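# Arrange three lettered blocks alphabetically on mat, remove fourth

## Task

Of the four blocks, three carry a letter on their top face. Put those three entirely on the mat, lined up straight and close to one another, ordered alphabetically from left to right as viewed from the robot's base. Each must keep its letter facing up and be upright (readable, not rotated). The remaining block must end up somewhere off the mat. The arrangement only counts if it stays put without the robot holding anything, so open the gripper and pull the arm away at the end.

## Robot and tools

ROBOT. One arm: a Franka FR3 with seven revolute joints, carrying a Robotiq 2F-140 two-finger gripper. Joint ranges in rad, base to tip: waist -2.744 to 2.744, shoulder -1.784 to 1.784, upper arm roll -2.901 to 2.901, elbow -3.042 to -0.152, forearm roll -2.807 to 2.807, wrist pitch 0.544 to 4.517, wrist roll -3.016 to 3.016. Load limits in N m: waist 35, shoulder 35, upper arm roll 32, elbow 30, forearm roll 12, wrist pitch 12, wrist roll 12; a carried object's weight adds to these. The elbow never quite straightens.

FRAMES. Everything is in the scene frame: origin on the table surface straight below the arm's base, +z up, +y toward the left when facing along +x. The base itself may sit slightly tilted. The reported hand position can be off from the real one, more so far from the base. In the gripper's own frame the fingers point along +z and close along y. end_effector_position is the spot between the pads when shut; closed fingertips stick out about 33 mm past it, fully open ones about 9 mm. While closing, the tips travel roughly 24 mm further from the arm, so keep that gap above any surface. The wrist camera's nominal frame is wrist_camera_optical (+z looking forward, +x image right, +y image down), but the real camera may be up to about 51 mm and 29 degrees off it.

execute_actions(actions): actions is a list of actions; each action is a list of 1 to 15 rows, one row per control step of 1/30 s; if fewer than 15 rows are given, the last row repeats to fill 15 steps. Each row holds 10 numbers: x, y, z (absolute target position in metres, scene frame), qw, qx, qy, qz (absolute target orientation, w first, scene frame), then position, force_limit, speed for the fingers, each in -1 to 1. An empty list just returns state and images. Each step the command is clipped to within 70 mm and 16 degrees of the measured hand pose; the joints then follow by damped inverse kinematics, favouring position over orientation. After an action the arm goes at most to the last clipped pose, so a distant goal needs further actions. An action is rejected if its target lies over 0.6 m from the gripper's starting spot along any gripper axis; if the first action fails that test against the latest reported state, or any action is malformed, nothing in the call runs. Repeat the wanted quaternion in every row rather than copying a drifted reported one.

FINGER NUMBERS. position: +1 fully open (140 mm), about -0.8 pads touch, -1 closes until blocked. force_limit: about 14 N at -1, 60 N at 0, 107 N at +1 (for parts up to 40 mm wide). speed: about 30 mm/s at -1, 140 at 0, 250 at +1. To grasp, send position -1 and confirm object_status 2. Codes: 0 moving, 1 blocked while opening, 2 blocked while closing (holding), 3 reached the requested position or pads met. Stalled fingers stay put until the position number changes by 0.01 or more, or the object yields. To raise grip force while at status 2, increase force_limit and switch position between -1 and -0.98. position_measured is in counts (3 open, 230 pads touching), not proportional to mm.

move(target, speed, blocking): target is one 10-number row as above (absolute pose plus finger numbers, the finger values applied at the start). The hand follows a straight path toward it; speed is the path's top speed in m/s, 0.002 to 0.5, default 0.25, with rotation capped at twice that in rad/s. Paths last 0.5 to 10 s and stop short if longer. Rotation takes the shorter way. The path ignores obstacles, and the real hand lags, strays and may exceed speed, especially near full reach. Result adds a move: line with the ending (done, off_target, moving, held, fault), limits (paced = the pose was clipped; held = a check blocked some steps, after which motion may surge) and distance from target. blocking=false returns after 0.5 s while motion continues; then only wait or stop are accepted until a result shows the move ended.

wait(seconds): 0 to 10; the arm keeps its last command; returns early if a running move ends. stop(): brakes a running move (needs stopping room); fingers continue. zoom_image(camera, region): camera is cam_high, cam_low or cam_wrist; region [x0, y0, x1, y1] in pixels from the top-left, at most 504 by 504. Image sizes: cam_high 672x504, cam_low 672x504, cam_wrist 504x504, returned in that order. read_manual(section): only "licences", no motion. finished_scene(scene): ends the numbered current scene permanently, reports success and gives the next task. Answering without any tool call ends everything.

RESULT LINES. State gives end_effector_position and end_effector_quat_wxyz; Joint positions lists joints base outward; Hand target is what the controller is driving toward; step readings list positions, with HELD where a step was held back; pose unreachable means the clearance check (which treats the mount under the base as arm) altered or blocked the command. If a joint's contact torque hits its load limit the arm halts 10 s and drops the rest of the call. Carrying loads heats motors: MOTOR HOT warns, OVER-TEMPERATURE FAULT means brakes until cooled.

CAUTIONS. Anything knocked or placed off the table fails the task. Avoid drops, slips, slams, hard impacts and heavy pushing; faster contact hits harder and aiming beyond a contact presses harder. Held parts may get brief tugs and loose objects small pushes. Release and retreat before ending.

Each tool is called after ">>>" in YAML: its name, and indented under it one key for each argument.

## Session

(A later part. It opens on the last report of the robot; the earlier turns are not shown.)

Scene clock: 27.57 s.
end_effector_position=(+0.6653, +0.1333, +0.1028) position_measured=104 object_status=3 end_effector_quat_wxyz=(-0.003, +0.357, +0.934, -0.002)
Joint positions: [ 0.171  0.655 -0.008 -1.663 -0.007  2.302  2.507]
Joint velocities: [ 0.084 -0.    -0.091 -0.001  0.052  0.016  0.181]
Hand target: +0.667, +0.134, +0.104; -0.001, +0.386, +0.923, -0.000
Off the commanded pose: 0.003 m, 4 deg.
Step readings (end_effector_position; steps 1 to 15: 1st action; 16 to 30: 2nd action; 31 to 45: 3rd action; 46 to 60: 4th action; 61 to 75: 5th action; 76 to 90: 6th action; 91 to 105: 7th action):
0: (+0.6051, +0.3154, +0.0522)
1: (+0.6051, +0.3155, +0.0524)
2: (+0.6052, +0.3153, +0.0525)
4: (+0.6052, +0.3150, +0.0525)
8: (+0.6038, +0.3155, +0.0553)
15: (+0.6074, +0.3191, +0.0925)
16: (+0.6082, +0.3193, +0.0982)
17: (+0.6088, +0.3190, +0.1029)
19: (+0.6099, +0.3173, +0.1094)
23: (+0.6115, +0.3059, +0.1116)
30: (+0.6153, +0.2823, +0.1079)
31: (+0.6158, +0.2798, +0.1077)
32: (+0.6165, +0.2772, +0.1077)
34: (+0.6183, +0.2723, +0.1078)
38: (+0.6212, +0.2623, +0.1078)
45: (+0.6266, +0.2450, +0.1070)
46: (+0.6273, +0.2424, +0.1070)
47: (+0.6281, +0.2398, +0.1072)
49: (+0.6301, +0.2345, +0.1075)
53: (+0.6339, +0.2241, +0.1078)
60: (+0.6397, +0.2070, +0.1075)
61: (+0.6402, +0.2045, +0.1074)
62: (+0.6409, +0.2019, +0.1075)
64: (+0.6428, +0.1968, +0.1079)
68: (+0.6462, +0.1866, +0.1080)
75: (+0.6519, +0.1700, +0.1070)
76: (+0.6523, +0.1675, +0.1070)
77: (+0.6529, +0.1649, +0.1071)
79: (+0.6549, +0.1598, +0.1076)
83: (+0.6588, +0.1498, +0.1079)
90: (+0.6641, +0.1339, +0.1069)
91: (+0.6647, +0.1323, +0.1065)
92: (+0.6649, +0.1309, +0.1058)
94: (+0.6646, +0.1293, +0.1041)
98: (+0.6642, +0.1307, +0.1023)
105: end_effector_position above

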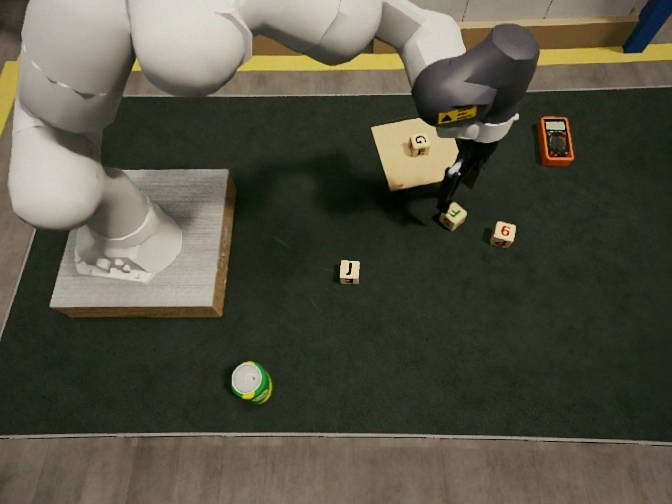

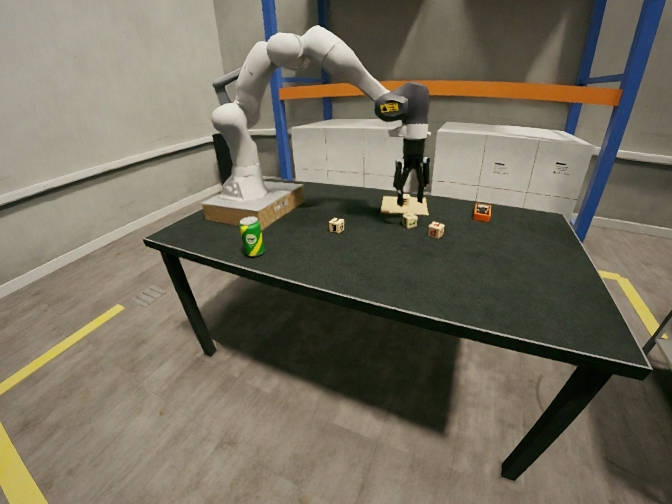

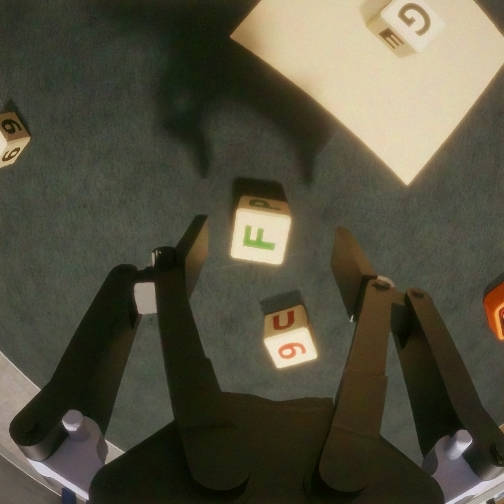

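>>> zoom_image:
  camera: "cam_wrist"
  region: [200, 170, 340, 290]

Region (200, 170, 340, 290) of cam_wrist's 504x504 image, scaled by 3.600, with more detail than that image has; it fills the top 432 rows of this view, and the rest is white.

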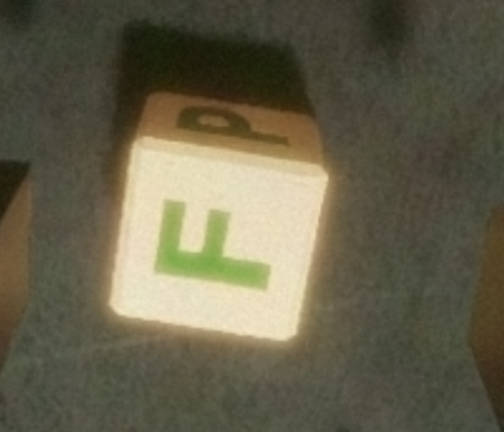

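>>> execute_actions:
  actions:
    - [[0.668,0.132,0.103,0,0.387,0.922,0,0.2,-0.2,0.5],[0.669,0.129,0.101,0,0.387,0.922,0,0.2,-0.2,0.5],[0.670,0.126,0.098,0,0.387,0.922,0,0.2,-0.2,0.5],[0.671,0.123,0.095,0,0.387,0.922,0,0.2,-0.2,0.5],[0.672,0.121,0.091,0,0.387,0.922,0,0.2,-0.2,0.5],[0.672,0.121,0.087,0,0.387,0.922,0,0.2,-0.2,0.5],[0.672,0.121,0.083,0,0.387,0.922,0,0.2,-0.2,0.5],[0.672,0.121,0.079,0,0.387,0.922,0,0.2,-0.2,0.5],[0.672,0.121,0.075,0,0.387,0.922,0,0.2,-0.2,0.5],[0.672,0.121,0.071,0,0.387,0.922,0,0.2,-0.2,0.5],[0.672,0.121,0.067,0,0.387,0.922,0,0.2,-0.2,0.5],[0.672,0.121,0.063,0,0.387,0.922,0,0.2,-0.2,0.5],[0.672,0.121,0.059,0,0.387,0.922,0,0.2,-0.2,0.5],[0.671,0.121,0.056,0,0.387,0.922,0,0.2,-0.2,0.5],[0.671,0.121,0.053,0,0.387,0.922,0,0.2,-0.2,0.5]]
    - [[0.671,0.121,0.051,0,0.387,0.922,0,0.2,-0.2,0.5],[0.671,0.121,0.049,0,0.387,0.922,0,0.2,-0.2,0.5],[0.671,0.121,0.048,0,0.387,0.922,0,0.2,-0.2,0.5],[0.671,0.121,0.047,0,0.387,0.922,0,0.2,-0.2,0.5],[0.671,0.121,0.047,0,0.387,0.922,0,0.2,-0.2,0.5],[0.671,0.121,0.047,0,0.387,0.922,0,0.2,-0.2,0.5],[0.671,0.121,0.047,0,0.387,0.922,0,-1,-0.2,0.2]]

Scene clock: 29.10 s.
end_effector_position=(+0.6695, +0.1214, +0.0472) position_measured=171 object_status=0 end_effector_quat_wxyz=(-0.001, +0.388, +0.922, -0.002)
Joint positions: [ 0.162  0.757 -0.019 -1.649  0.002  2.393  2.551]
Joint velocities: [ 0.    -0.001  0.001  0.003 -0.     0.016  0.001]
Hand target: +0.671, +0.121, +0.047; -0.000, +0.387, +0.922, +0.000
Off the commanded pose: 0.002 m, 0 deg.
Step readings (end_effector_position; steps 1 to 15: 1st action; 16 to 30: 2nd action):
0: (+0.6660, +0.1328, +0.1030)
1: (+0.6662, +0.1327, +0.1030)
2: (+0.6666, +0.1325, +0.1030)
4: (+0.6682, +0.1314, +0.1015)
8: (+0.6697, +0.1247, +0.0900)
15: (+0.6658, +0.1206, +0.0594)
16: (+0.6653, +0.1205, +0.0559)
17: (+0.6650, +0.1205, +0.0529)
19: (+0.6647, +0.1204, +0.0482)
23: (+0.6660, +0.1207, +0.0454)
30: end_effector_position above

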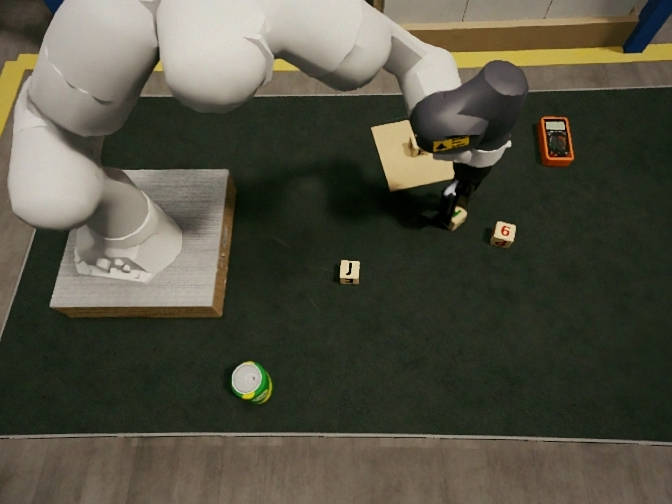

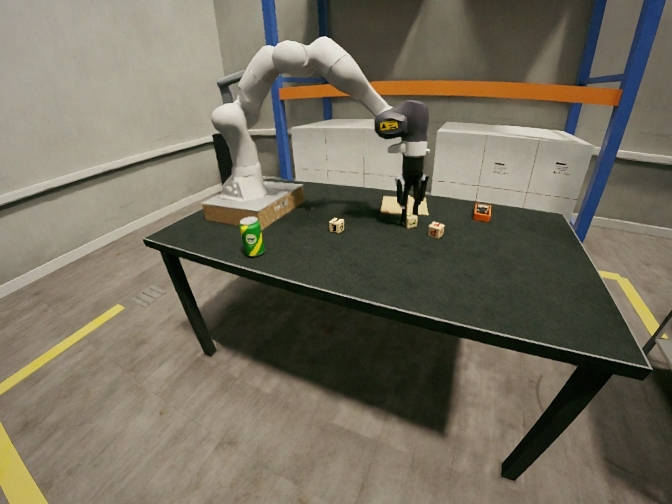

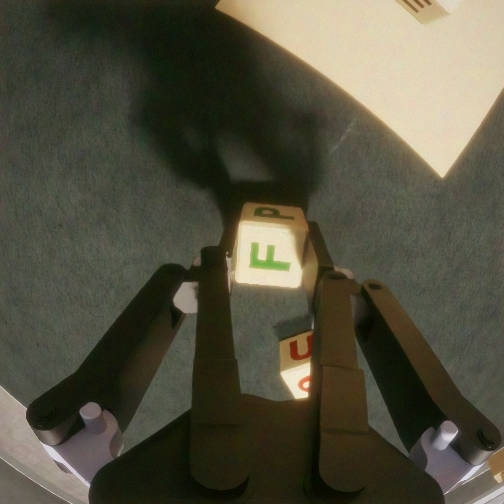

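>>> execute_actions:
  actions:
    - [[0.671,0.121,0.049,0,0.387,0.922,0,-1,-0.2,0.2],[0.671,0.121,0.052,0,0.387,0.922,0,-1,-0.2,0.2],[0.671,0.121,0.056,0,0.375,0.927,0,-1,-0.2,0.2],[0.671,0.121,0.060,0,0.355,0.935,0,-1,-0.2,0.2],[0.671,0.121,0.064,0,0.335,0.942,0,-1,-0.2,0.2],[0.671,0.122,0.068,0,0.31,0.951,0,-1,-0.2,0.2],[0.670,0.123,0.072,0,0.28,0.96,0,-1,-0.2,0.2],[0.670,0.125,0.076,0,0.25,0.968,0,-1,-0.2,0.2],[0.669,0.127,0.080,0,-0.793,0.609,0,-1,-0.2,0.2],[0.668,0.130,0.084,0,-0.793,0.609,0,-1,-0.2,0.2],[0.667,0.133,0.088,0,-0.793,0.609,0,-1,-0.2,0.2],[0.666,0.136,0.092,0,-0.793,0.609,0,-1,-0.2,0.2],[0.665,0.139,0.096,0,-0.793,0.609,0,-1,-0.2,0.2],[0.664,0.142,0.100,0,-0.793,0.609,0,-1,-0.2,0.2],[0.663,0.145,0.103,0,-0.793,0.609,0,-1,-0.2,0.2]]
    - [[0.662,0.148,0.106,0,-0.793,0.609,0,-1,-0.2,0.2],[0.661,0.151,0.108,0,-0.793,0.609,0,-1,-0.2,0.2],[0.660,0.154,0.110,0,-0.793,0.609,0,-1,-0.2,0.2],[0.659,0.157,0.111,0,-0.793,0.609,0,-1,-0.2,0.2],[0.658,0.160,0.112,0,-0.793,0.609,0,-1,-0.2,0.2],[0.657,0.163,0.112,0,-0.793,0.609,0,-1,-0.2,0.2],[0.656,0.166,0.112,0,-0.793,0.609,0,-1,-0.2,0.2],[0.655,0.169,0.112,0,-0.793,0.609,0,-1,-0.2,0.2],[0.654,0.172,0.112,0,-0.793,0.609,0,-1,-0.2,0.2],[0.653,0.175,0.112,0,-0.793,0.609,0,-1,-0.2,0.2],[0.652,0.178,0.112,0,-0.793,0.609,0,-1,-0.2,0.2],[0.651,0.181,0.112,0,-0.793,0.609,0,-1,-0.2,0.2],[0.650,0.184,0.112,0,-0.793,0.609,0,-1,-0.2,0.2],[0.649,0.187,0.112,0,-0.793,0.609,0,-1,-0.2,0.2],[0.648,0.190,0.112,0,-0.793,0.609,0,-1,-0.2,0.2]]
    - [[0.647,0.193,0.112,0,-0.793,0.609,0,-1,-0.2,0.2],[0.646,0.196,0.112,0,-0.793,0.609,0,-1,-0.2,0.2],[0.645,0.199,0.112,0,-0.793,0.609,0,-1,-0.2,0.2],[0.644,0.202,0.112,0,-0.793,0.609,0,-1,-0.2,0.2],[0.643,0.205,0.112,0,-0.793,0.609,0,-1,-0.2,0.2],[0.642,0.208,0.112,0,-0.793,0.609,0,-1,-0.2,0.2],[0.641,0.211,0.112,0,-0.793,0.609,0,-1,-0.2,0.2],[0.640,0.214,0.112,0,-0.793,0.609,0,-1,-0.2,0.2],[0.639,0.217,0.112,0,-0.793,0.609,0,-1,-0.2,0.2],[0.638,0.220,0.112,0,-0.793,0.609,0,-1,-0.2,0.2],[0.637,0.223,0.112,0,-0.793,0.609,0,-1,-0.2,0.2],[0.636,0.226,0.112,0,-0.793,0.609,0,-1,-0.2,0.2],[0.635,0.229,0.112,0,-0.793,0.609,0,-1,-0.2,0.2],[0.634,0.232,0.112,0,-0.793,0.609,0,-1,-0.2,0.2],[0.633,0.235,0.112,0,-0.793,0.609,0,-1,-0.2,0.2]]
    - [[0.632,0.238,0.112,0,-0.793,0.609,0,-1,-0.2,0.2],[0.631,0.241,0.112,0,-0.793,0.609,0,-1,-0.2,0.2],[0.630,0.244,0.112,0,-0.793,0.609,0,-1,-0.2,0.2],[0.629,0.247,0.112,0,-0.793,0.609,0,-1,-0.2,0.2],[0.628,0.250,0.112,0,-0.793,0.609,0,-1,-0.2,0.2],[0.627,0.253,0.112,0,-0.793,0.609,0,-1,-0.2,0.2],[0.626,0.256,0.112,0,-0.793,0.609,0,-1,-0.2,0.2],[0.625,0.259,0.112,0,-0.793,0.609,0,-1,-0.2,0.2],[0.624,0.262,0.112,0,-0.793,0.609,0,-1,-0.2,0.2],[0.623,0.265,0.112,0,-0.793,0.609,0,-1,-0.2,0.2],[0.622,0.268,0.112,0,-0.793,0.609,0,-1,-0.2,0.2],[0.621,0.271,0.112,0,-0.793,0.609,0,-1,-0.2,0.2],[0.620,0.274,0.112,0,-0.793,0.609,0,-1,-0.2,0.2],[0.619,0.277,0.112,0,-0.793,0.609,0,-1,-0.2,0.2],[0.618,0.280,0.112,0,-0.793,0.609,0,-1,-0.2,0.2]]
    - [[0.617,0.283,0.112,0,-0.793,0.609,0,-1,-0.2,0.2],[0.616,0.286,0.112,0,-0.793,0.609,0,-1,-0.2,0.2],[0.615,0.289,0.112,0,-0.793,0.609,0,-1,-0.2,0.2],[0.614,0.292,0.112,0,-0.793,0.609,0,-1,-0.2,0.2],[0.613,0.295,0.112,0,-0.793,0.609,0,-1,-0.2,0.2],[0.612,0.298,0.112,0,-0.793,0.609,0,-1,-0.2,0.2],[0.611,0.301,0.112,0,-0.793,0.609,0,-1,-0.2,0.2],[0.610,0.304,0.112,0,-0.793,0.609,0,-1,-0.2,0.2],[0.609,0.307,0.112,0,-0.793,0.609,0,-1,-0.2,0.2],[0.608,0.310,0.112,0,-0.793,0.609,0,-1,-0.2,0.2],[0.607,0.313,0.112,0,-0.793,0.609,0,-1,-0.2,0.2],[0.606,0.316,0.112,0,-0.793,0.609,0,-1,-0.2,0.2],[0.605,0.319,0.112,0,-0.793,0.609,0,-1,-0.2,0.2],[0.604,0.322,0.112,0,-0.793,0.609,0,-1,-0.2,0.2],[0.603,0.325,0.112,0,-0.793,0.609,0,-1,-0.2,0.2]]
    - [[0.602,0.328,0.112,0,-0.793,0.609,0,-1,-0.2,0.2],[0.601,0.331,0.112,0,-0.793,0.609,0,-1,-0.2,0.2],[0.600,0.334,0.111,0,-0.793,0.609,0,-1,-0.2,0.2],[0.599,0.337,0.110,0,-0.793,0.609,0,-1,-0.2,0.2],[0.598,0.340,0.109,0,-0.793,0.609,0,-1,-0.2,0.2],[0.597,0.343,0.108,0,-0.793,0.609,0,-1,-0.2,0.2],[0.596,0.346,0.107,0,-0.793,0.609,0,-1,-0.2,0.2],[0.595,0.349,0.106,0,-0.793,0.609,0,-1,-0.2,0.2],[0.594,0.352,0.105,0,-0.793,0.609,0,-1,-0.2,0.2],[0.594,0.354,0.104,0,-0.793,0.609,0,-1,-0.2,0.2],[0.593,0.356,0.103,0,-0.793,0.609,0,-1,-0.2,0.2],[0.593,0.358,0.103,0,-0.793,0.609,0,-1,-0.2,0.2],[0.593,0.360,0.103,0,-0.793,0.609,0,-1,-0.2,0.2],[0.592,0.361,0.103,0,-0.793,0.609,0,-1,-0.2,0.2],[0.592,0.362,0.103,0,-0.793,0.609,0,-1,-0.2,0.2]]

Scene clock: 33.03 s.
end_effector_position=(+0.5946, +0.3612, +0.1047) position_measured=171 object_status=2 end_effector_quat_wxyz=(-0.011, +0.769, -0.639, -0.002)
Joint positions: [-0.175  0.933  0.874 -1.568 -0.802  2.12   0.787]
Joint velocities: [ 0.097  0.1    0.037  0.131 -0.043 -0.148 -0.208]
Hand target: +0.591, +0.361, +0.103; -0.002, +0.792, -0.611, +0.000
Off the commanded pose: 0.003 m, 5 deg.
Step readings (end_effector_position; steps 1 to 15: 1st action; 16 to 30: 2nd action; 31 to 45: 3rd action; 46 to 60: 4th action; 61 to 75: 5th action; 76 to 90: 6th action):
0: (+0.6700, +0.1215, +0.0473)
1: (+0.6700, +0.1215, +0.0473)
2: (+0.6699, +0.1214, +0.0475)
4: (+0.6695, +0.1218, +0.0501)
8: (+0.6715, +0.1236, +0.0648)
15: (+0.6682, +0.1405, +0.0958)
16: (+0.6671, +0.1440, +0.0995)
17: (+0.6659, +0.1476, +0.1029)
19: (+0.6634, +0.1544, +0.1083)
23: (+0.6574, +0.1663, +0.1129)
30: (+0.6488, +0.1855, +0.1134)
31: (+0.6481, +0.1885, +0.1137)
32: (+0.6473, +0.1916, +0.1139)
34: (+0.6453, +0.1978, +0.1141)
38: (+0.6411, +0.2100, +0.1141)
45: (+0.6347, +0.2308, +0.1151)
46: (+0.6340, +0.2339, +0.1151)
47: (+0.6332, +0.2371, +0.1150)
49: (+0.6312, +0.2433, +0.1146)
53: (+0.6272, +0.2556, +0.1145)
60: (+0.6200, +0.2768, +0.1148)
61: (+0.6194, +0.2800, +0.1149)
62: (+0.6186, +0.2832, +0.1148)
64: (+0.6166, +0.2896, +0.1144)
68: (+0.6129, +0.3023, +0.1145)
75: (+0.6073, +0.3240, +0.1160)
76: (+0.6067, +0.3272, +0.1160)
77: (+0.6062, +0.3303, +0.1159)
79: (+0.6052, +0.3358, +0.1152)
83: (+0.6020, +0.3465, +0.1115)
90: end_effector_position above

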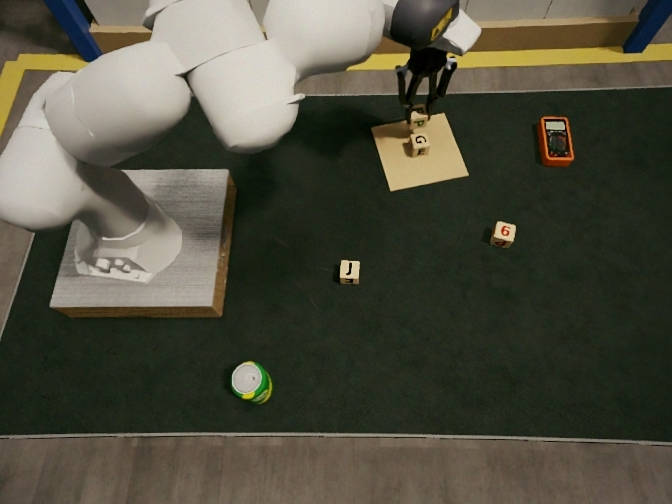

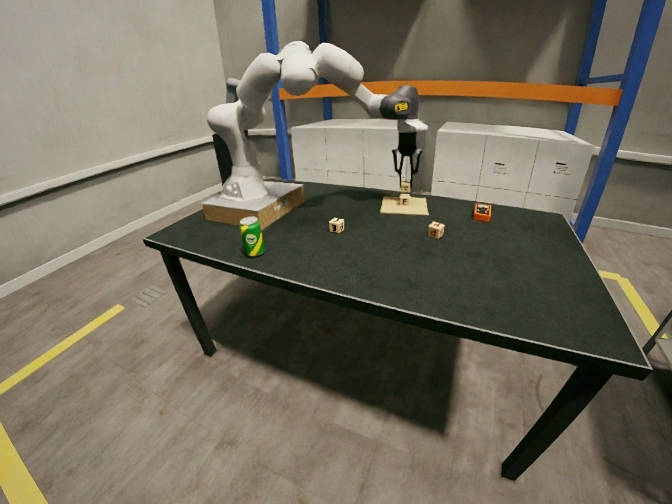

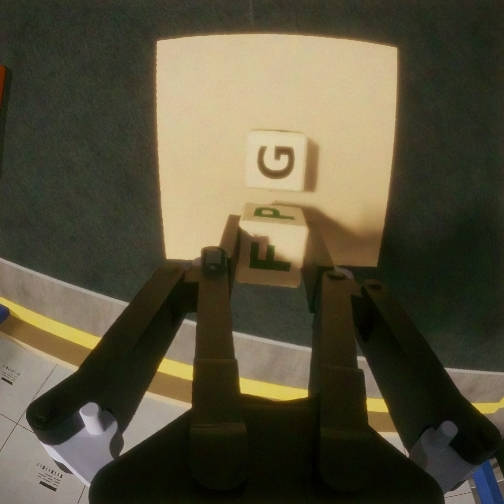

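>>> execute_actions:
  actions:
    - [[0.592,0.362,0.101,0,-0.793,0.609,0,-1,-0.2,0.2],[0.592,0.362,0.099,0,-0.793,0.609,0,-1,-0.2,0.2],[0.592,0.362,0.096,0,-0.793,0.609,0,-1,-0.2,0.2],[0.592,0.362,0.093,0,-0.793,0.609,0,-1,-0.2,0.2],[0.592,0.362,0.090,0,-0.793,0.609,0,-1,-0.2,0.2],[0.592,0.362,0.087,0,-0.793,0.609,0,-1,-0.2,0.2],[0.592,0.362,0.084,0,-0.793,0.609,0,-1,-0.2,0.2],[0.592,0.362,0.081,0,-0.793,0.609,0,-1,-0.2,0.2],[0.592,0.362,0.078,0,-0.793,0.609,0,-1,-0.2,0.2],[0.592,0.362,0.075,0,-0.793,0.609,0,-1,-0.2,0.2],[0.592,0.362,0.072,0,-0.793,0.609,0,-1,-0.2,0.2],[0.592,0.362,0.069,0,-0.793,0.609,0,-1,-0.2,0.2],[0.592,0.362,0.067,0,-0.793,0.609,0,-1,-0.2,0.2],[0.592,0.362,0.065,0,-0.793,0.609,0,-1,-0.2,0.2],[0.592,0.362,0.064,0,-0.793,0.609,0,-1,-0.2,0.2]]

>>> execute_actions:
  actions: []

Scene clock: 33.77 s.
end_effector_position=(+0.5892, +0.3588, +0.0672) position_measured=171 object_status=2 end_effector_quat_wxyz=(+0.005, +0.790, -0.612, -0.002)
Joint positions: [-0.145  1.001  0.847 -1.539 -0.843  2.118  0.735]
Joint velocities: [ 0.031  0.108 -0.057  0.019 -0.066  0.062  0.001]
Hand target: +0.592, +0.362, +0.064; +0.000, +0.793, -0.610, -0.000
Off the commanded pose: 0.005 m, 1 deg.
Step readings (end_effector_position):
0: (+0.5926, +0.3615, +0.1041)
1: (+0.5932, +0.3615, +0.1041)
2: (+0.5937, +0.3619, +0.1036)
4: (+0.5938, +0.3624, +0.1009)
8: (+0.5914, +0.3612, +0.0892)
15: end_effector_position above

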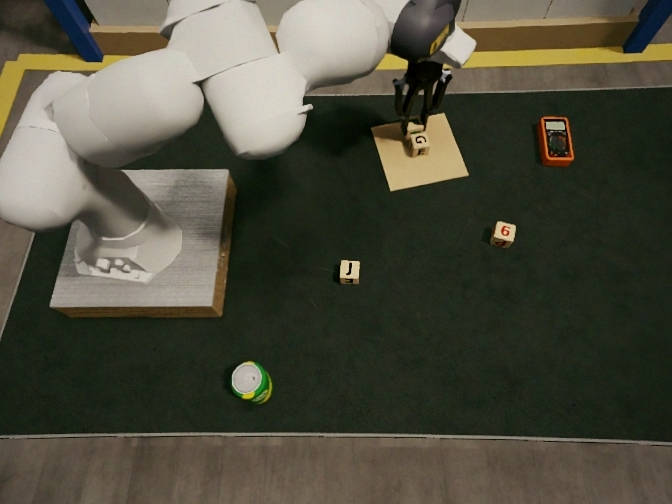

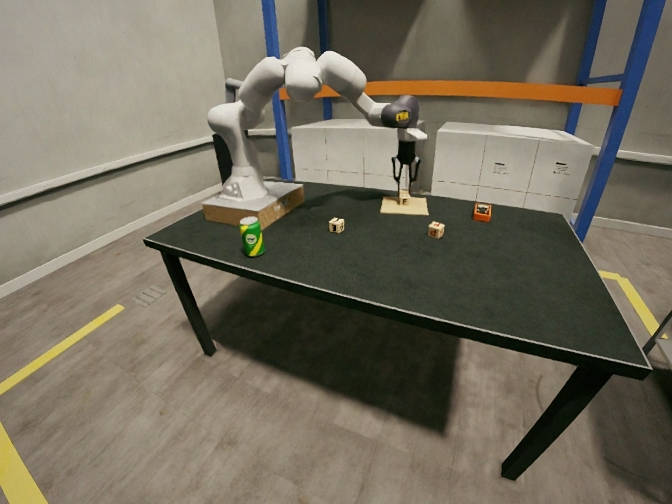

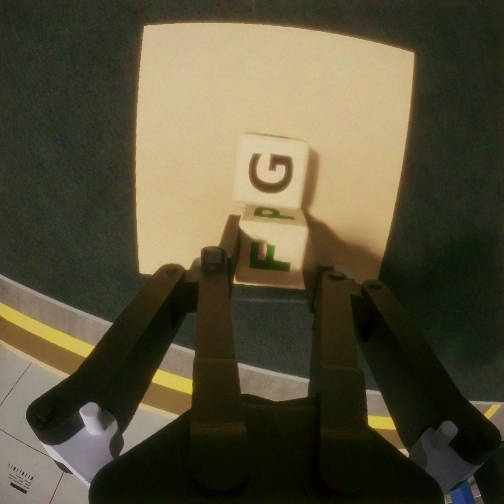

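Scene clock: 33.77 s.
end_effector_position=(+0.5892, +0.3588, +0.0672) position_measured=171 object_status=2 end_effector_quat_wxyz=(+0.005, +0.790, -0.612, -0.002)
Joint positions: [-0.145  1.001  0.847 -1.539 -0.843  2.118  0.735]
Joint velocities: [ 0.031  0.108 -0.057  0.019 -0.066  0.062  0.001]
Hand target: +0.592, +0.362, +0.064; +0.000, +0.793, -0.610, -0.000
Off the commanded pose: 0.005 m, 1 deg.

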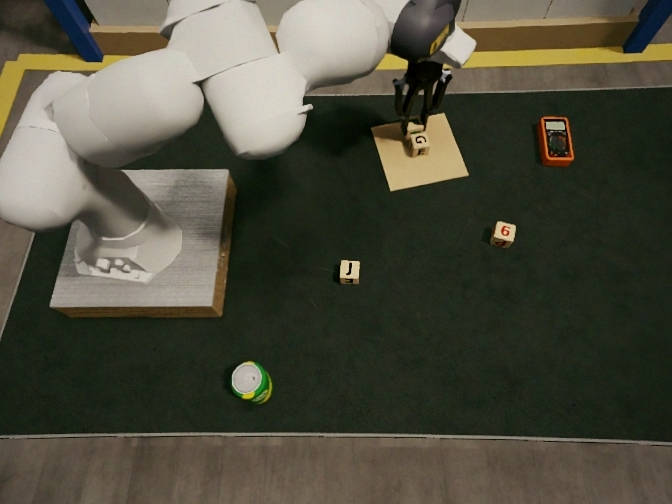

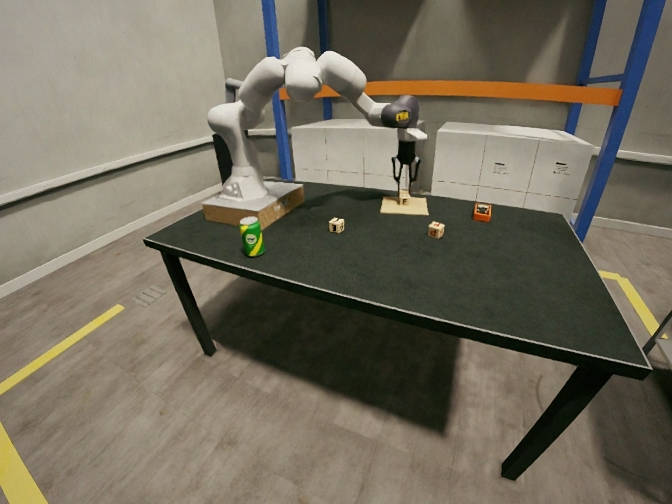

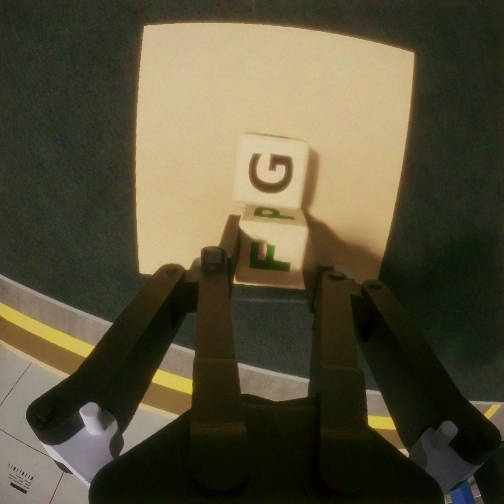

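>>> execute_actions:
  actions: []

>>> zoom_image:
  camera: "cam_wrist"
  region: [200, 120, 350, 300]

Scene clock: 33.90 s.
end_effector_position=(+0.5892, +0.3587, +0.0629) position_measured=171 object_status=2 end_effector_quat_wxyz=(+0.005, +0.791, -0.612, -0.002)
Joint positions: [-0.143  1.008  0.843 -1.538 -0.849  2.124  0.735]
Joint velocities: [ 0.007  0.008 -0.007  0.008 -0.023  0.029  0.001]
Hand target: +0.592, +0.362, +0.064; +0.000, +0.793, -0.610, -0.000
Off the commanded pose: 0.005 m, 1 deg.

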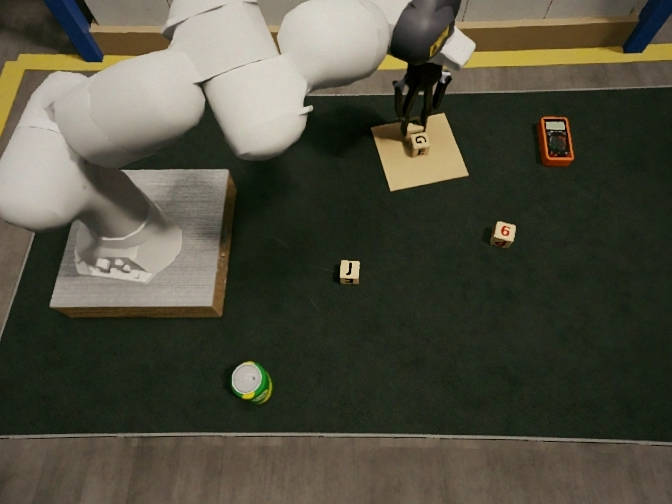

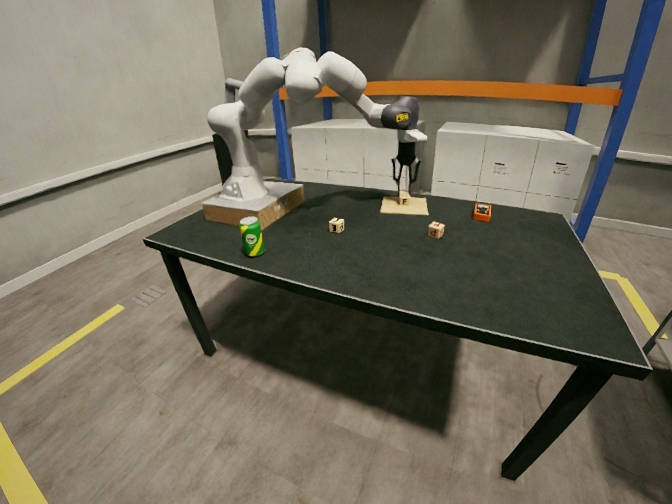

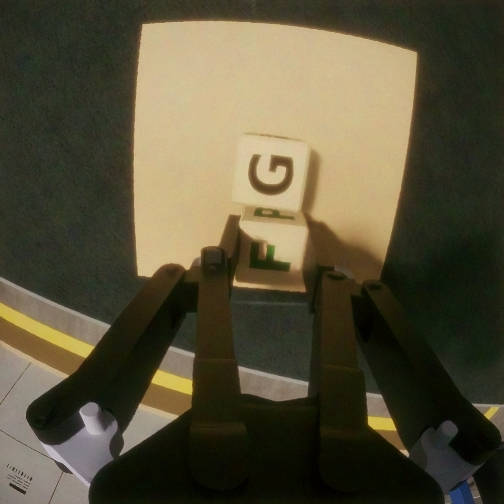

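Region (200, 120, 350, 300) of cam_wrist's 504x504 image, scaled by 2.800, with more detail than that image has.

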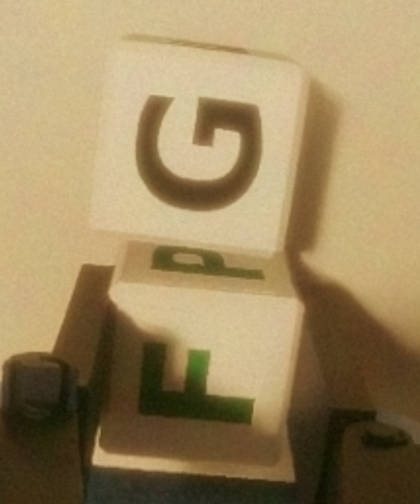

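>>> execute_actions:
  actions:
    - [[0.593,0.361,0.064,0,-0.793,0.609,0,-1,-0.2,0.2],[0.594,0.360,0.064,0,-0.793,0.609,0,-1,-0.2,0.2],[0.595,0.358,0.064,0,-0.793,0.609,0,-1,-0.2,0.2],[0.596,0.357,0.063,0,-0.793,0.609,0,-1,-0.2,0.2],[0.596,0.356,0.063,0,-0.793,0.609,0,-1,-0.2,0.2],[0.596,0.356,0.062,0,-0.793,0.609,0,-1,-0.2,0.2],[0.596,0.356,0.061,0,-0.793,0.609,0,-1,-0.2,0.2],[0.596,0.356,0.060,0,-0.793,0.609,0,-1,-0.2,0.2],[0.596,0.356,0.059,0,-0.793,0.609,0,-1,-0.2,0.2],[0.596,0.356,0.058,0,-0.793,0.609,0,-1,-0.2,0.2],[0.596,0.356,0.057,0,-0.793,0.609,0,-1,-0.2,0.2],[0.596,0.356,0.056,0,-0.793,0.609,0,-1,-0.2,0.2],[0.596,0.356,0.055,0,-0.793,0.609,0,-1,-0.2,0.2]]

Scene clock: 34.97 s.
end_effector_position=(+0.5952, +0.3565, +0.0581) position_measured=171 object_status=2 end_effector_quat_wxyz=(+0.001, +0.792, -0.611, -0.000)
Joint positions: [-0.144  1.019  0.836 -1.529 -0.858  2.136  0.729]
Joint velocities: [ 0.001  0.011 -0.006  0.012 -0.018  0.022 -0.004]
Hand target: +0.596, +0.356, +0.055; +0.000, +0.793, -0.609, +0.000
Off the commanded pose: 0.003 m, 0 deg.
Step readings (end_effector_position):
0: (+0.5912, +0.3601, +0.0637)
1: (+0.5914, +0.3601, +0.0638)
2: (+0.5918, +0.3600, +0.0639)
4: (+0.5926, +0.3599, +0.0642)
8: (+0.5940, +0.3583, +0.0631)
15: end_effector_position above

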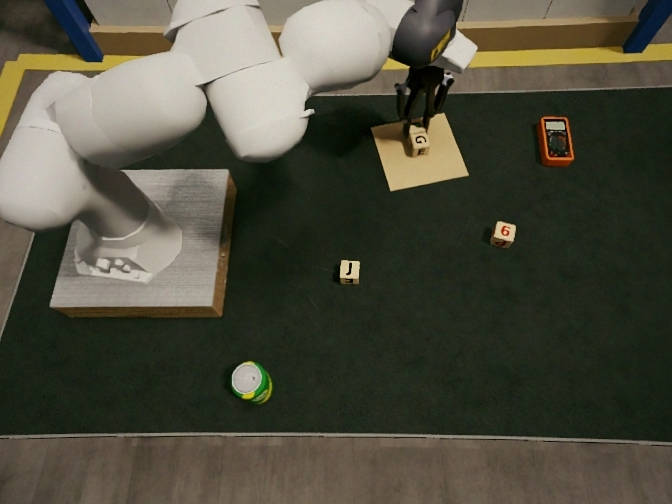

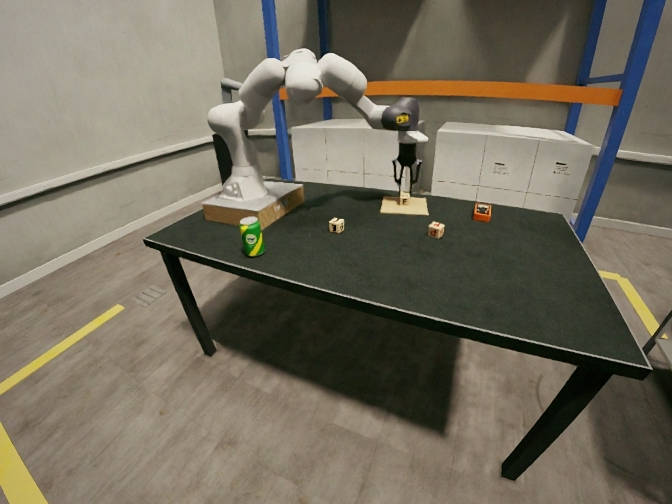

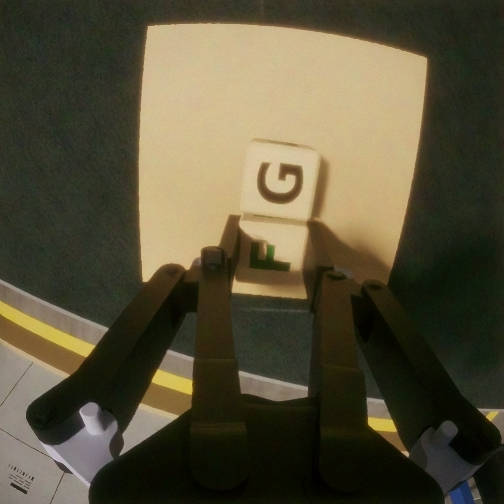

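>>> execute_actions:
  actions: []

>>> zoom_image:
  camera: "cam_wrist"
  region: [200, 120, 350, 300]

Scene clock: 35.10 s.
end_effector_position=(+0.5956, +0.3566, +0.0580) position_measured=171 object_status=2 end_effector_quat_wxyz=(+0.000, +0.792, -0.611, -0.000)
Joint positions: [-0.144  1.02   0.836 -1.529 -0.859  2.137  0.729]
Joint velocities: [-0.001  0.002  0.     0.001 -0.005  0.005 -0.002]
Hand target: +0.596, +0.356, +0.055; +0.000, +0.793, -0.609, +0.000
Off the commanded pose: 0.003 m, 0 deg.

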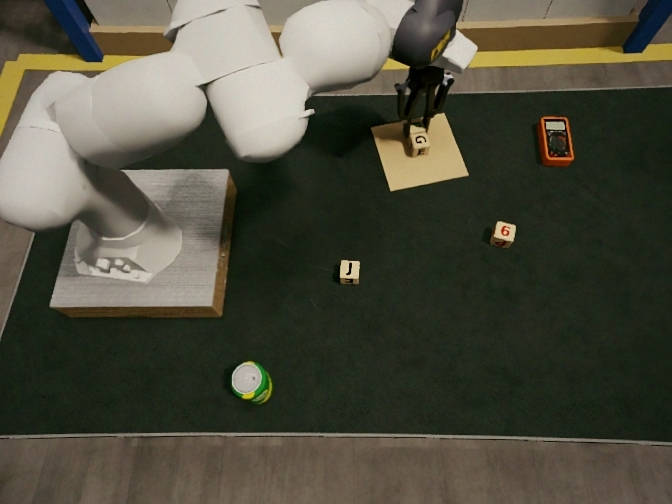

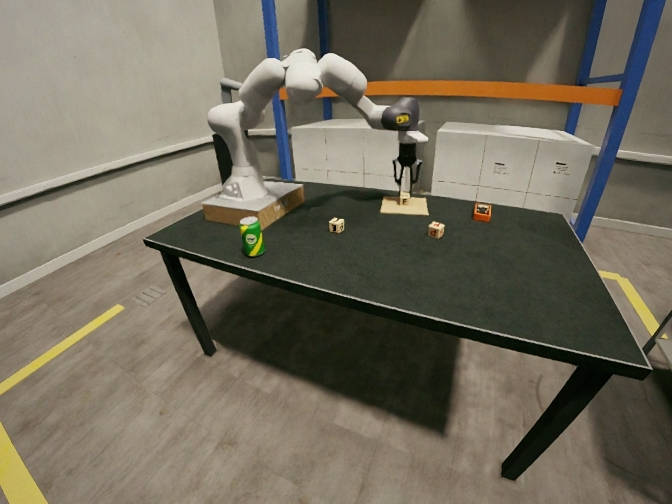

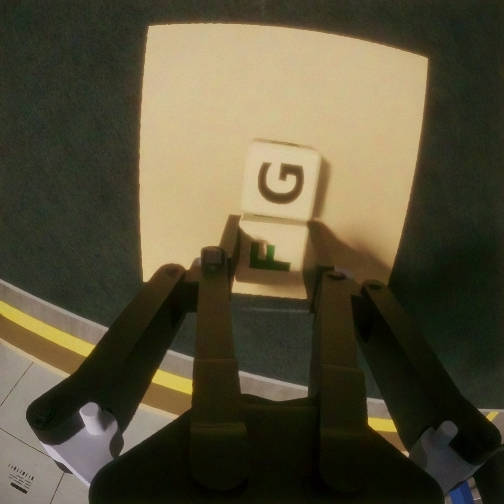

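Region (200, 120, 350, 300) of cam_wrist's 504x504 image, scaled by 2.800, with more detail than that image has.

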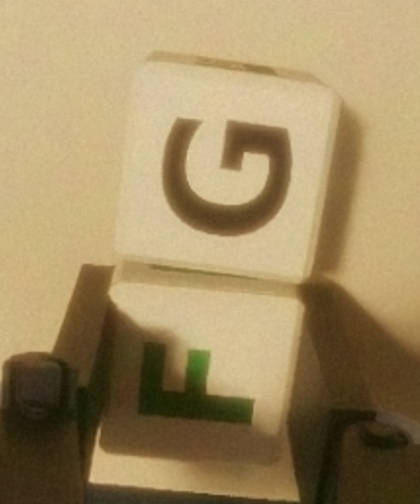

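>>> execute_actions:
  actions:
    - [[0.596,0.356,0.058,0,-0.793,0.609,0,0.2,-0.2,0.5],[0.596,0.356,0.058,0,-0.793,0.609,0,0.2,-0.2,0.5],[0.596,0.356,0.058,0,-0.793,0.609,0,0.2,-0.2,0.5],[0.596,0.356,0.058,0,-0.793,0.609,0,0.2,-0.2,0.5],[0.596,0.356,0.059,0,-0.793,0.609,0,0.2,-0.2,0.5],[0.596,0.356,0.062,0,-0.793,0.609,0,0.2,-0.2,0.5],[0.596,0.356,0.066,0,-0.793,0.609,0,0.2,-0.2,0.5],[0.596,0.356,0.071,0,-0.793,0.609,0,0.2,-0.2,0.5],[0.596,0.356,0.077,0,-0.793,0.609,0,0.2,-0.2,0.5],[0.596,0.356,0.083,0,-0.793,0.609,0,0.2,-0.2,0.5],[0.596,0.356,0.089,0,-0.793,0.609,0,0.2,-0.2,0.5],[0.596,0.356,0.095,0,-0.793,0.609,0,0.2,-0.2,0.5],[0.596,0.356,0.101,0,-0.793,0.609,0,0.2,-0.2,0.5],[0.596,0.356,0.106,0,-0.793,0.609,0,0.2,-0.2,0.5],[0.596,0.356,0.110,0,-0.793,0.609,0,0.2,-0.2,0.5]]
    - [[0.5955,0.3547,0.113,0,-0.805,0.593,0,0.2,-0.2,0.5],[0.5945,0.3521,0.116,0,-0.82,0.572,0,0.2,-0.2,0.5],[0.5930,0.3483,0.118,0,-0.835,0.550,0,0.2,-0.2,0.5],[0.5909,0.3431,0.119,0,-0.85,0.527,0,0.2,-0.2,0.5],[0.5884,0.3367,0.12,0,-0.865,0.502,0,0.2,-0.2,0.5],[0.5854,0.3290,0.12,0,-0.88,0.475,0,0.2,-0.2,0.5],[0.5818,0.3200,0.12,0,-0.999,0.035,0,0.2,-0.2,0.5],[0.5778,0.3097,0.12,0,-0.999,0.035,0,0.2,-0.2,0.5],[0.5737,0.2994,0.12,0,-0.999,0.035,0,0.2,-0.2,0.5],[0.5697,0.2891,0.12,0,-0.999,0.035,0,0.2,-0.2,0.5],[0.5656,0.2788,0.12,0,-0.999,0.035,0,0.2,-0.2,0.5],[0.5616,0.2685,0.12,0,-0.999,0.035,0,0.2,-0.2,0.5],[0.5575,0.2583,0.12,0,-0.999,0.035,0,0.2,-0.2,0.5],[0.5534,0.2480,0.12,0,-0.999,0.035,0,0.2,-0.2,0.5],[0.5494,0.2377,0.12,0,-0.999,0.035,0,0.2,-0.2,0.5]]
    - [[0.5453,0.2274,0.12,0,-0.999,0.035,0,0.2,-0.2,0.5],[0.5413,0.2171,0.12,0,-0.999,0.035,0,0.2,-0.2,0.5],[0.5372,0.2068,0.12,0,-0.999,0.035,0,0.2,-0.2,0.5],[0.5332,0.1965,0.12,0,-0.999,0.035,0,0.2,-0.2,0.5],[0.5291,0.1862,0.12,0,-0.999,0.035,0,0.2,-0.2,0.5],[0.5251,0.1759,0.12,0,-0.999,0.035,0,0.2,-0.2,0.5],[0.5210,0.1657,0.12,0,-0.999,0.035,0,0.2,-0.2,0.5],[0.5170,0.1553,0.12,0,-0.999,0.035,0,0.2,-0.2,0.5],[0.5129,0.1451,0.12,0,-0.999,0.035,0,0.2,-0.2,0.5],[0.5089,0.1348,0.12,0,-0.999,0.035,0,0.2,-0.2,0.5],[0.5048,0.1245,0.12,0,-0.999,0.035,0,0.2,-0.2,0.5],[0.5008,0.1142,0.12,0,-0.999,0.035,0,0.2,-0.2,0.5],[0.4967,0.1039,0.12,0,-0.999,0.035,0,0.2,-0.2,0.5],[0.4927,0.0936,0.12,0,-0.999,0.035,0,0.2,-0.2,0.5],[0.4886,0.0833,0.12,0,-0.999,0.035,0,0.2,-0.2,0.5]]
    - [[0.4846,0.0730,0.12,0,-0.999,0.035,0,0.2,-0.2,0.5],[0.4805,0.0628,0.12,0,-0.999,0.035,0,0.2,-0.2,0.5],[0.4764,0.0525,0.12,0,-0.999,0.035,0,0.2,-0.2,0.5],[0.4724,0.0422,0.12,0,-0.999,0.035,0,0.2,-0.2,0.5],[0.4683,0.0319,0.12,0,-0.999,0.035,0,0.2,-0.2,0.5],[0.4643,0.0216,0.12,0,-0.999,0.035,0,0.2,-0.2,0.5],[0.4602,0.0113,0.12,0,-0.999,0.035,0,0.2,-0.2,0.5],[0.4562,0.0010,0.119,0,-0.999,0.035,0,0.2,-0.2,0.5],[0.4526,-0.0080,0.118,0,-0.999,0.035,0,0.2,-0.2,0.5],[0.4496,-0.0157,0.117,0,-0.999,0.035,0,0.2,-0.2,0.5],[0.4471,-0.0221,0.116,0,-0.999,0.035,0,0.2,-0.2,0.5],[0.4450,-0.0273,0.115,0,-0.999,0.035,0,0.2,-0.2,0.5],[0.4435,-0.0311,0.114,0,-0.999,0.035,0,0.2,-0.2,0.5],[0.4425,-0.0337,0.113,0,-0.999,0.035,0,0.2,-0.2,0.5],[0.4420,-0.0350,0.112,0,-0.999,0.035,0,0.2,-0.2,0.5]]

Scene clock: 38.37 s.
end_effector_position=(+0.4479, -0.0338, +0.1145) position_measured=104 object_status=3 end_effector_quat_wxyz=(+0.037, +0.976, -0.215, +0.006)
Joint positions: [-1.575  0.759  1.456 -2.469 -1.125  2.171 -0.395]
Joint velocities: [-0.64   0.428  0.113 -0.169 -0.33   0.006 -0.744]
Hand target: +0.448, -0.040, +0.115; +0.029, +0.994, -0.102, +0.013
Off the commanded pose: 0.007 m, 21 deg; orientation clipped at the last step of the last action.
Step readings (end_effector_position; steps 1 to 15: 1st action; 16 to 30: 2nd action; 31 to 45: 3rd action; 46 to 60: 4th action):
0: (+0.5958, +0.3567, +0.0580)
1: (+0.5958, +0.3567, +0.0581)
2: (+0.5958, +0.3567, +0.0581)
4: (+0.5958, +0.3567, +0.0581)
8: (+0.5949, +0.3567, +0.0610)
15: (+0.5992, +0.3599, +0.0984)
16: (+0.5998, +0.3604, +0.1042)
17: (+0.5996, +0.3604, +0.1093)
19: (+0.5970, +0.3577, +0.1168)
23: (+0.5848, +0.3364, +0.1211)
30: (+0.5596, +0.2630, +0.1185)
31: (+0.5556, +0.2520, +0.1183)
32: (+0.5511, +0.2410, +0.1179)
34: (+0.5421, +0.2197, +0.1173)
38: (+0.5259, +0.1780, +0.1175)
45: (+0.4998, +0.1045, +0.1185)
46: (+0.4953, +0.0941, +0.1184)
47: (+0.4902, +0.0838, +0.1180)
49: (+0.4808, +0.0636, +0.1175)
53: (+0.4661, +0.0218, +0.1182)
60: end_effector_position above

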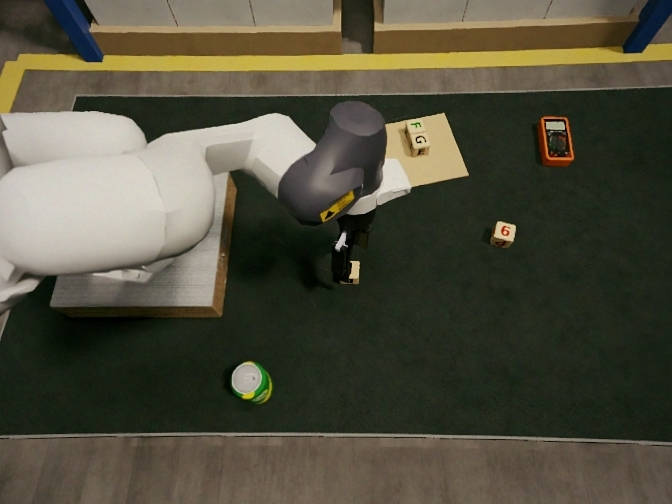

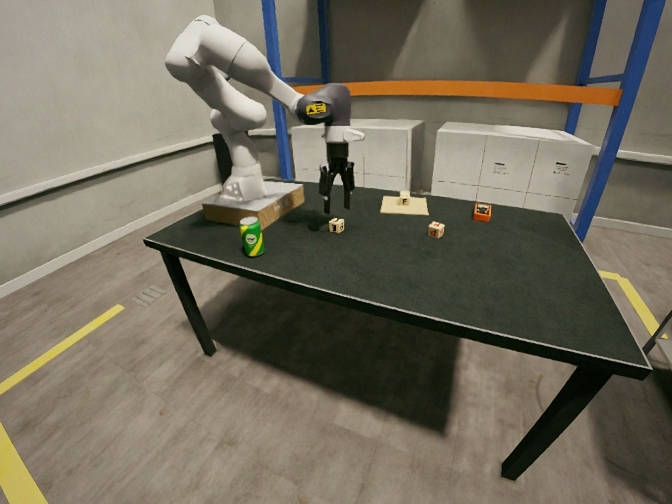

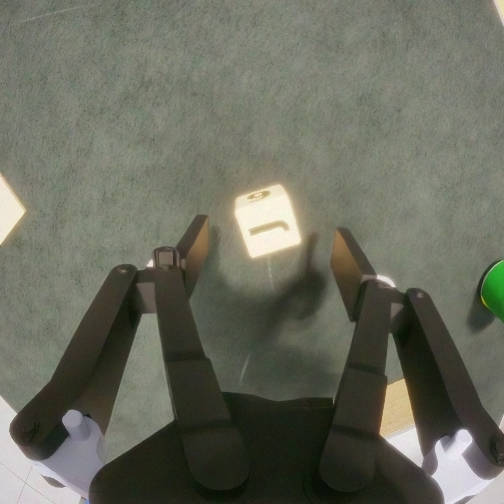

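>>> execute_actions:
  actions:
    - [[0.4420,-0.0350,0.110,0,-0.999,0.035,0,0.2,-0.2,0.5]]

Scene clock: 38.93 s.
end_effector_position=(+0.4433, -0.0337, +0.1104) position_measured=104 object_status=3 end_effector_quat_wxyz=(-0.001, +0.997, -0.075, +0.004)
Joint positions: [-1.654  0.902  1.475 -2.485 -1.194  2.133 -0.692]
Joint velocities: [-0.002  0.067  0.006  0.02  -0.012 -0.068 -0.247]
Hand target: +0.442, -0.037, +0.110; +0.002, +0.999, -0.038, +0.002
Off the commanded pose: 0.002 m, 5 deg.
Step readings (end_effector_position):
0: (+0.4463, -0.0401, +0.1132)
1: (+0.4458, -0.0400, +0.1130)
2: (+0.4447, -0.0384, +0.1122)
4: (+0.4432, -0.0358, +0.1110)
8: (+0.4432, -0.0338, +0.1104)
15: end_effector_position above

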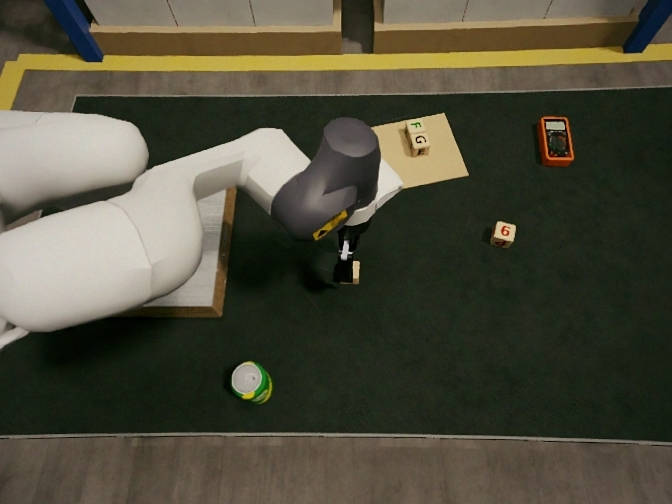

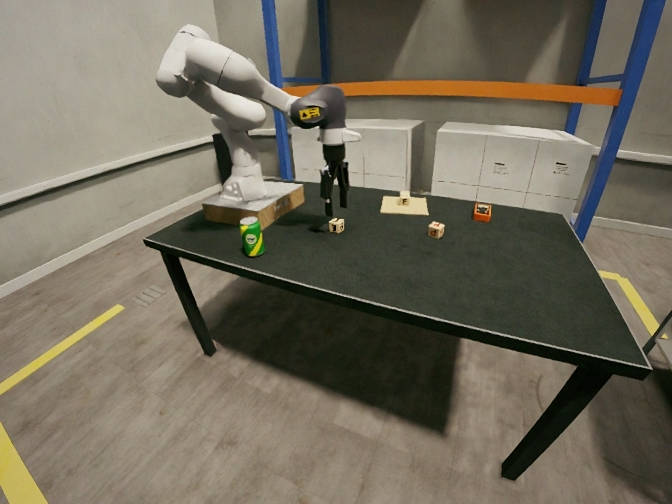

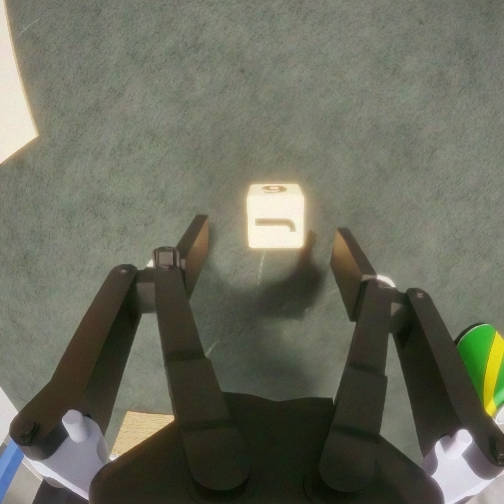

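>>> zoom_image:
  camera: "cam_wrist"
  region: [210, 165, 340, 275]

Region (210, 165, 340, 275) of cam_wrist's 504x504 image, scaled by 3.877, with more detail than that image has; it fills the top 426 rows of this view, and the rest is white.

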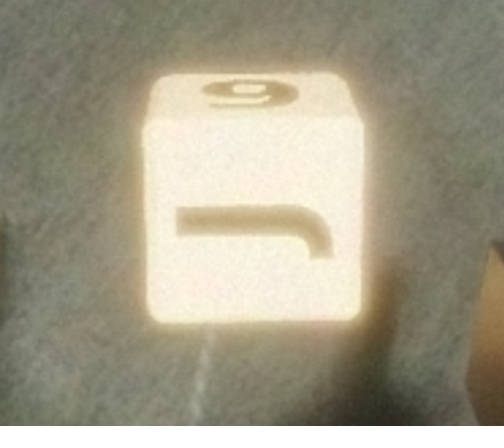

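>>> execute_actions:
  actions:
    - [[0.443,-0.036,0.109,0,-0.999,0.035,0,0.2,-0.2,0.5],[0.444,-0.037,0.107,0,-0.999,0.035,0,0.2,-0.2,0.5],[0.445,-0.038,0.105,0,-0.999,0.035,0,0.2,-0.2,0.5],[0.446,-0.0385,0.102,0,-0.999,0.035,0,0.2,-0.2,0.5],[0.447,-0.0385,0.099,0,-0.999,0.035,0,0.2,-0.2,0.5],[0.447,-0.0385,0.096,0,-0.999,0.035,0,0.2,-0.2,0.5],[0.447,-0.0385,0.093,0,-0.999,0.035,0,0.2,-0.2,0.5],[0.447,-0.0385,0.090,0,-0.999,0.035,0,0.2,-0.2,0.5],[0.447,-0.0385,0.087,0,-0.999,0.035,0,0.2,-0.2,0.5],[0.447,-0.0385,0.084,0,-0.999,0.035,0,0.2,-0.2,0.5],[0.447,-0.0385,0.081,0,-0.999,0.035,0,0.2,-0.2,0.5],[0.447,-0.0385,0.078,0,-0.999,0.035,0,0.2,-0.2,0.5],[0.447,-0.0385,0.075,0,-0.999,0.035,0,0.2,-0.2,0.5],[0.447,-0.0385,0.073,0,-0.999,0.035,0,0.2,-0.2,0.5],[0.447,-0.0385,0.072,0,-0.999,0.035,0,0.2,-0.2,0.5]]

Scene clock: 39.97 s.
end_effector_position=(+0.4426, -0.0400, +0.0756) position_measured=104 object_status=3 end_effector_quat_wxyz=(+0.002, +0.999, -0.034, -0.007)
Joint positions: [-1.579  0.933  1.36  -2.454 -1.262  2.149 -0.758]
Joint velocities: [ 0.127  0.059 -0.208  0.03  -0.155  0.073  0.034]
Hand target: +0.447, -0.038, +0.072; -0.000, +0.999, -0.035, -0.001
Off the commanded pose: 0.006 m, 1 deg.
Step readings (end_effector_position):
0: (+0.4419, -0.0352, +0.1099)
1: (+0.4422, -0.0353, +0.1098)
2: (+0.4427, -0.0357, +0.1093)
4: (+0.4437, -0.0374, +0.1065)
8: (+0.4440, -0.0398, +0.0962)
15: end_effector_position above

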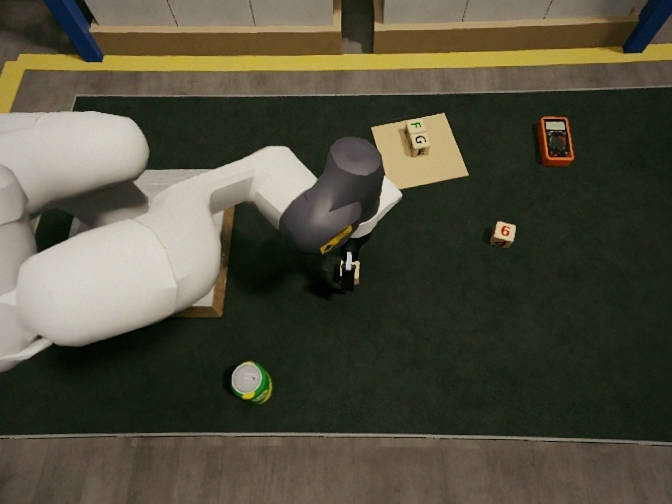

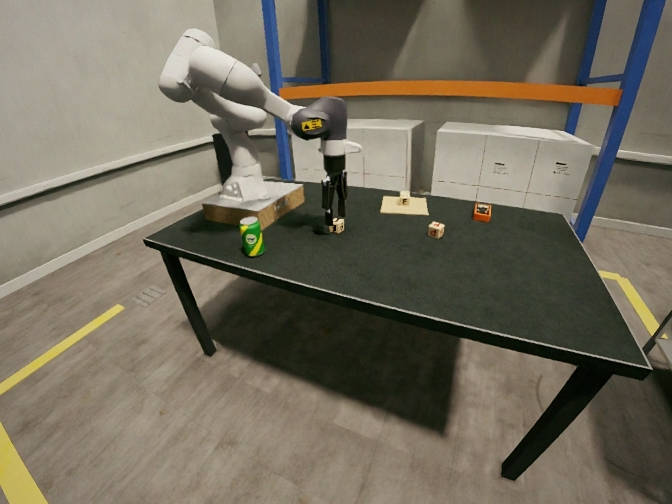

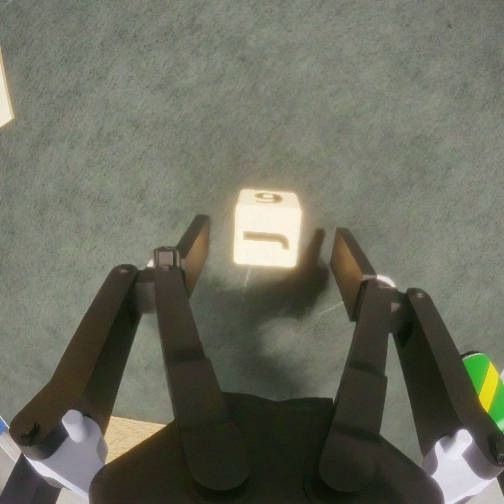

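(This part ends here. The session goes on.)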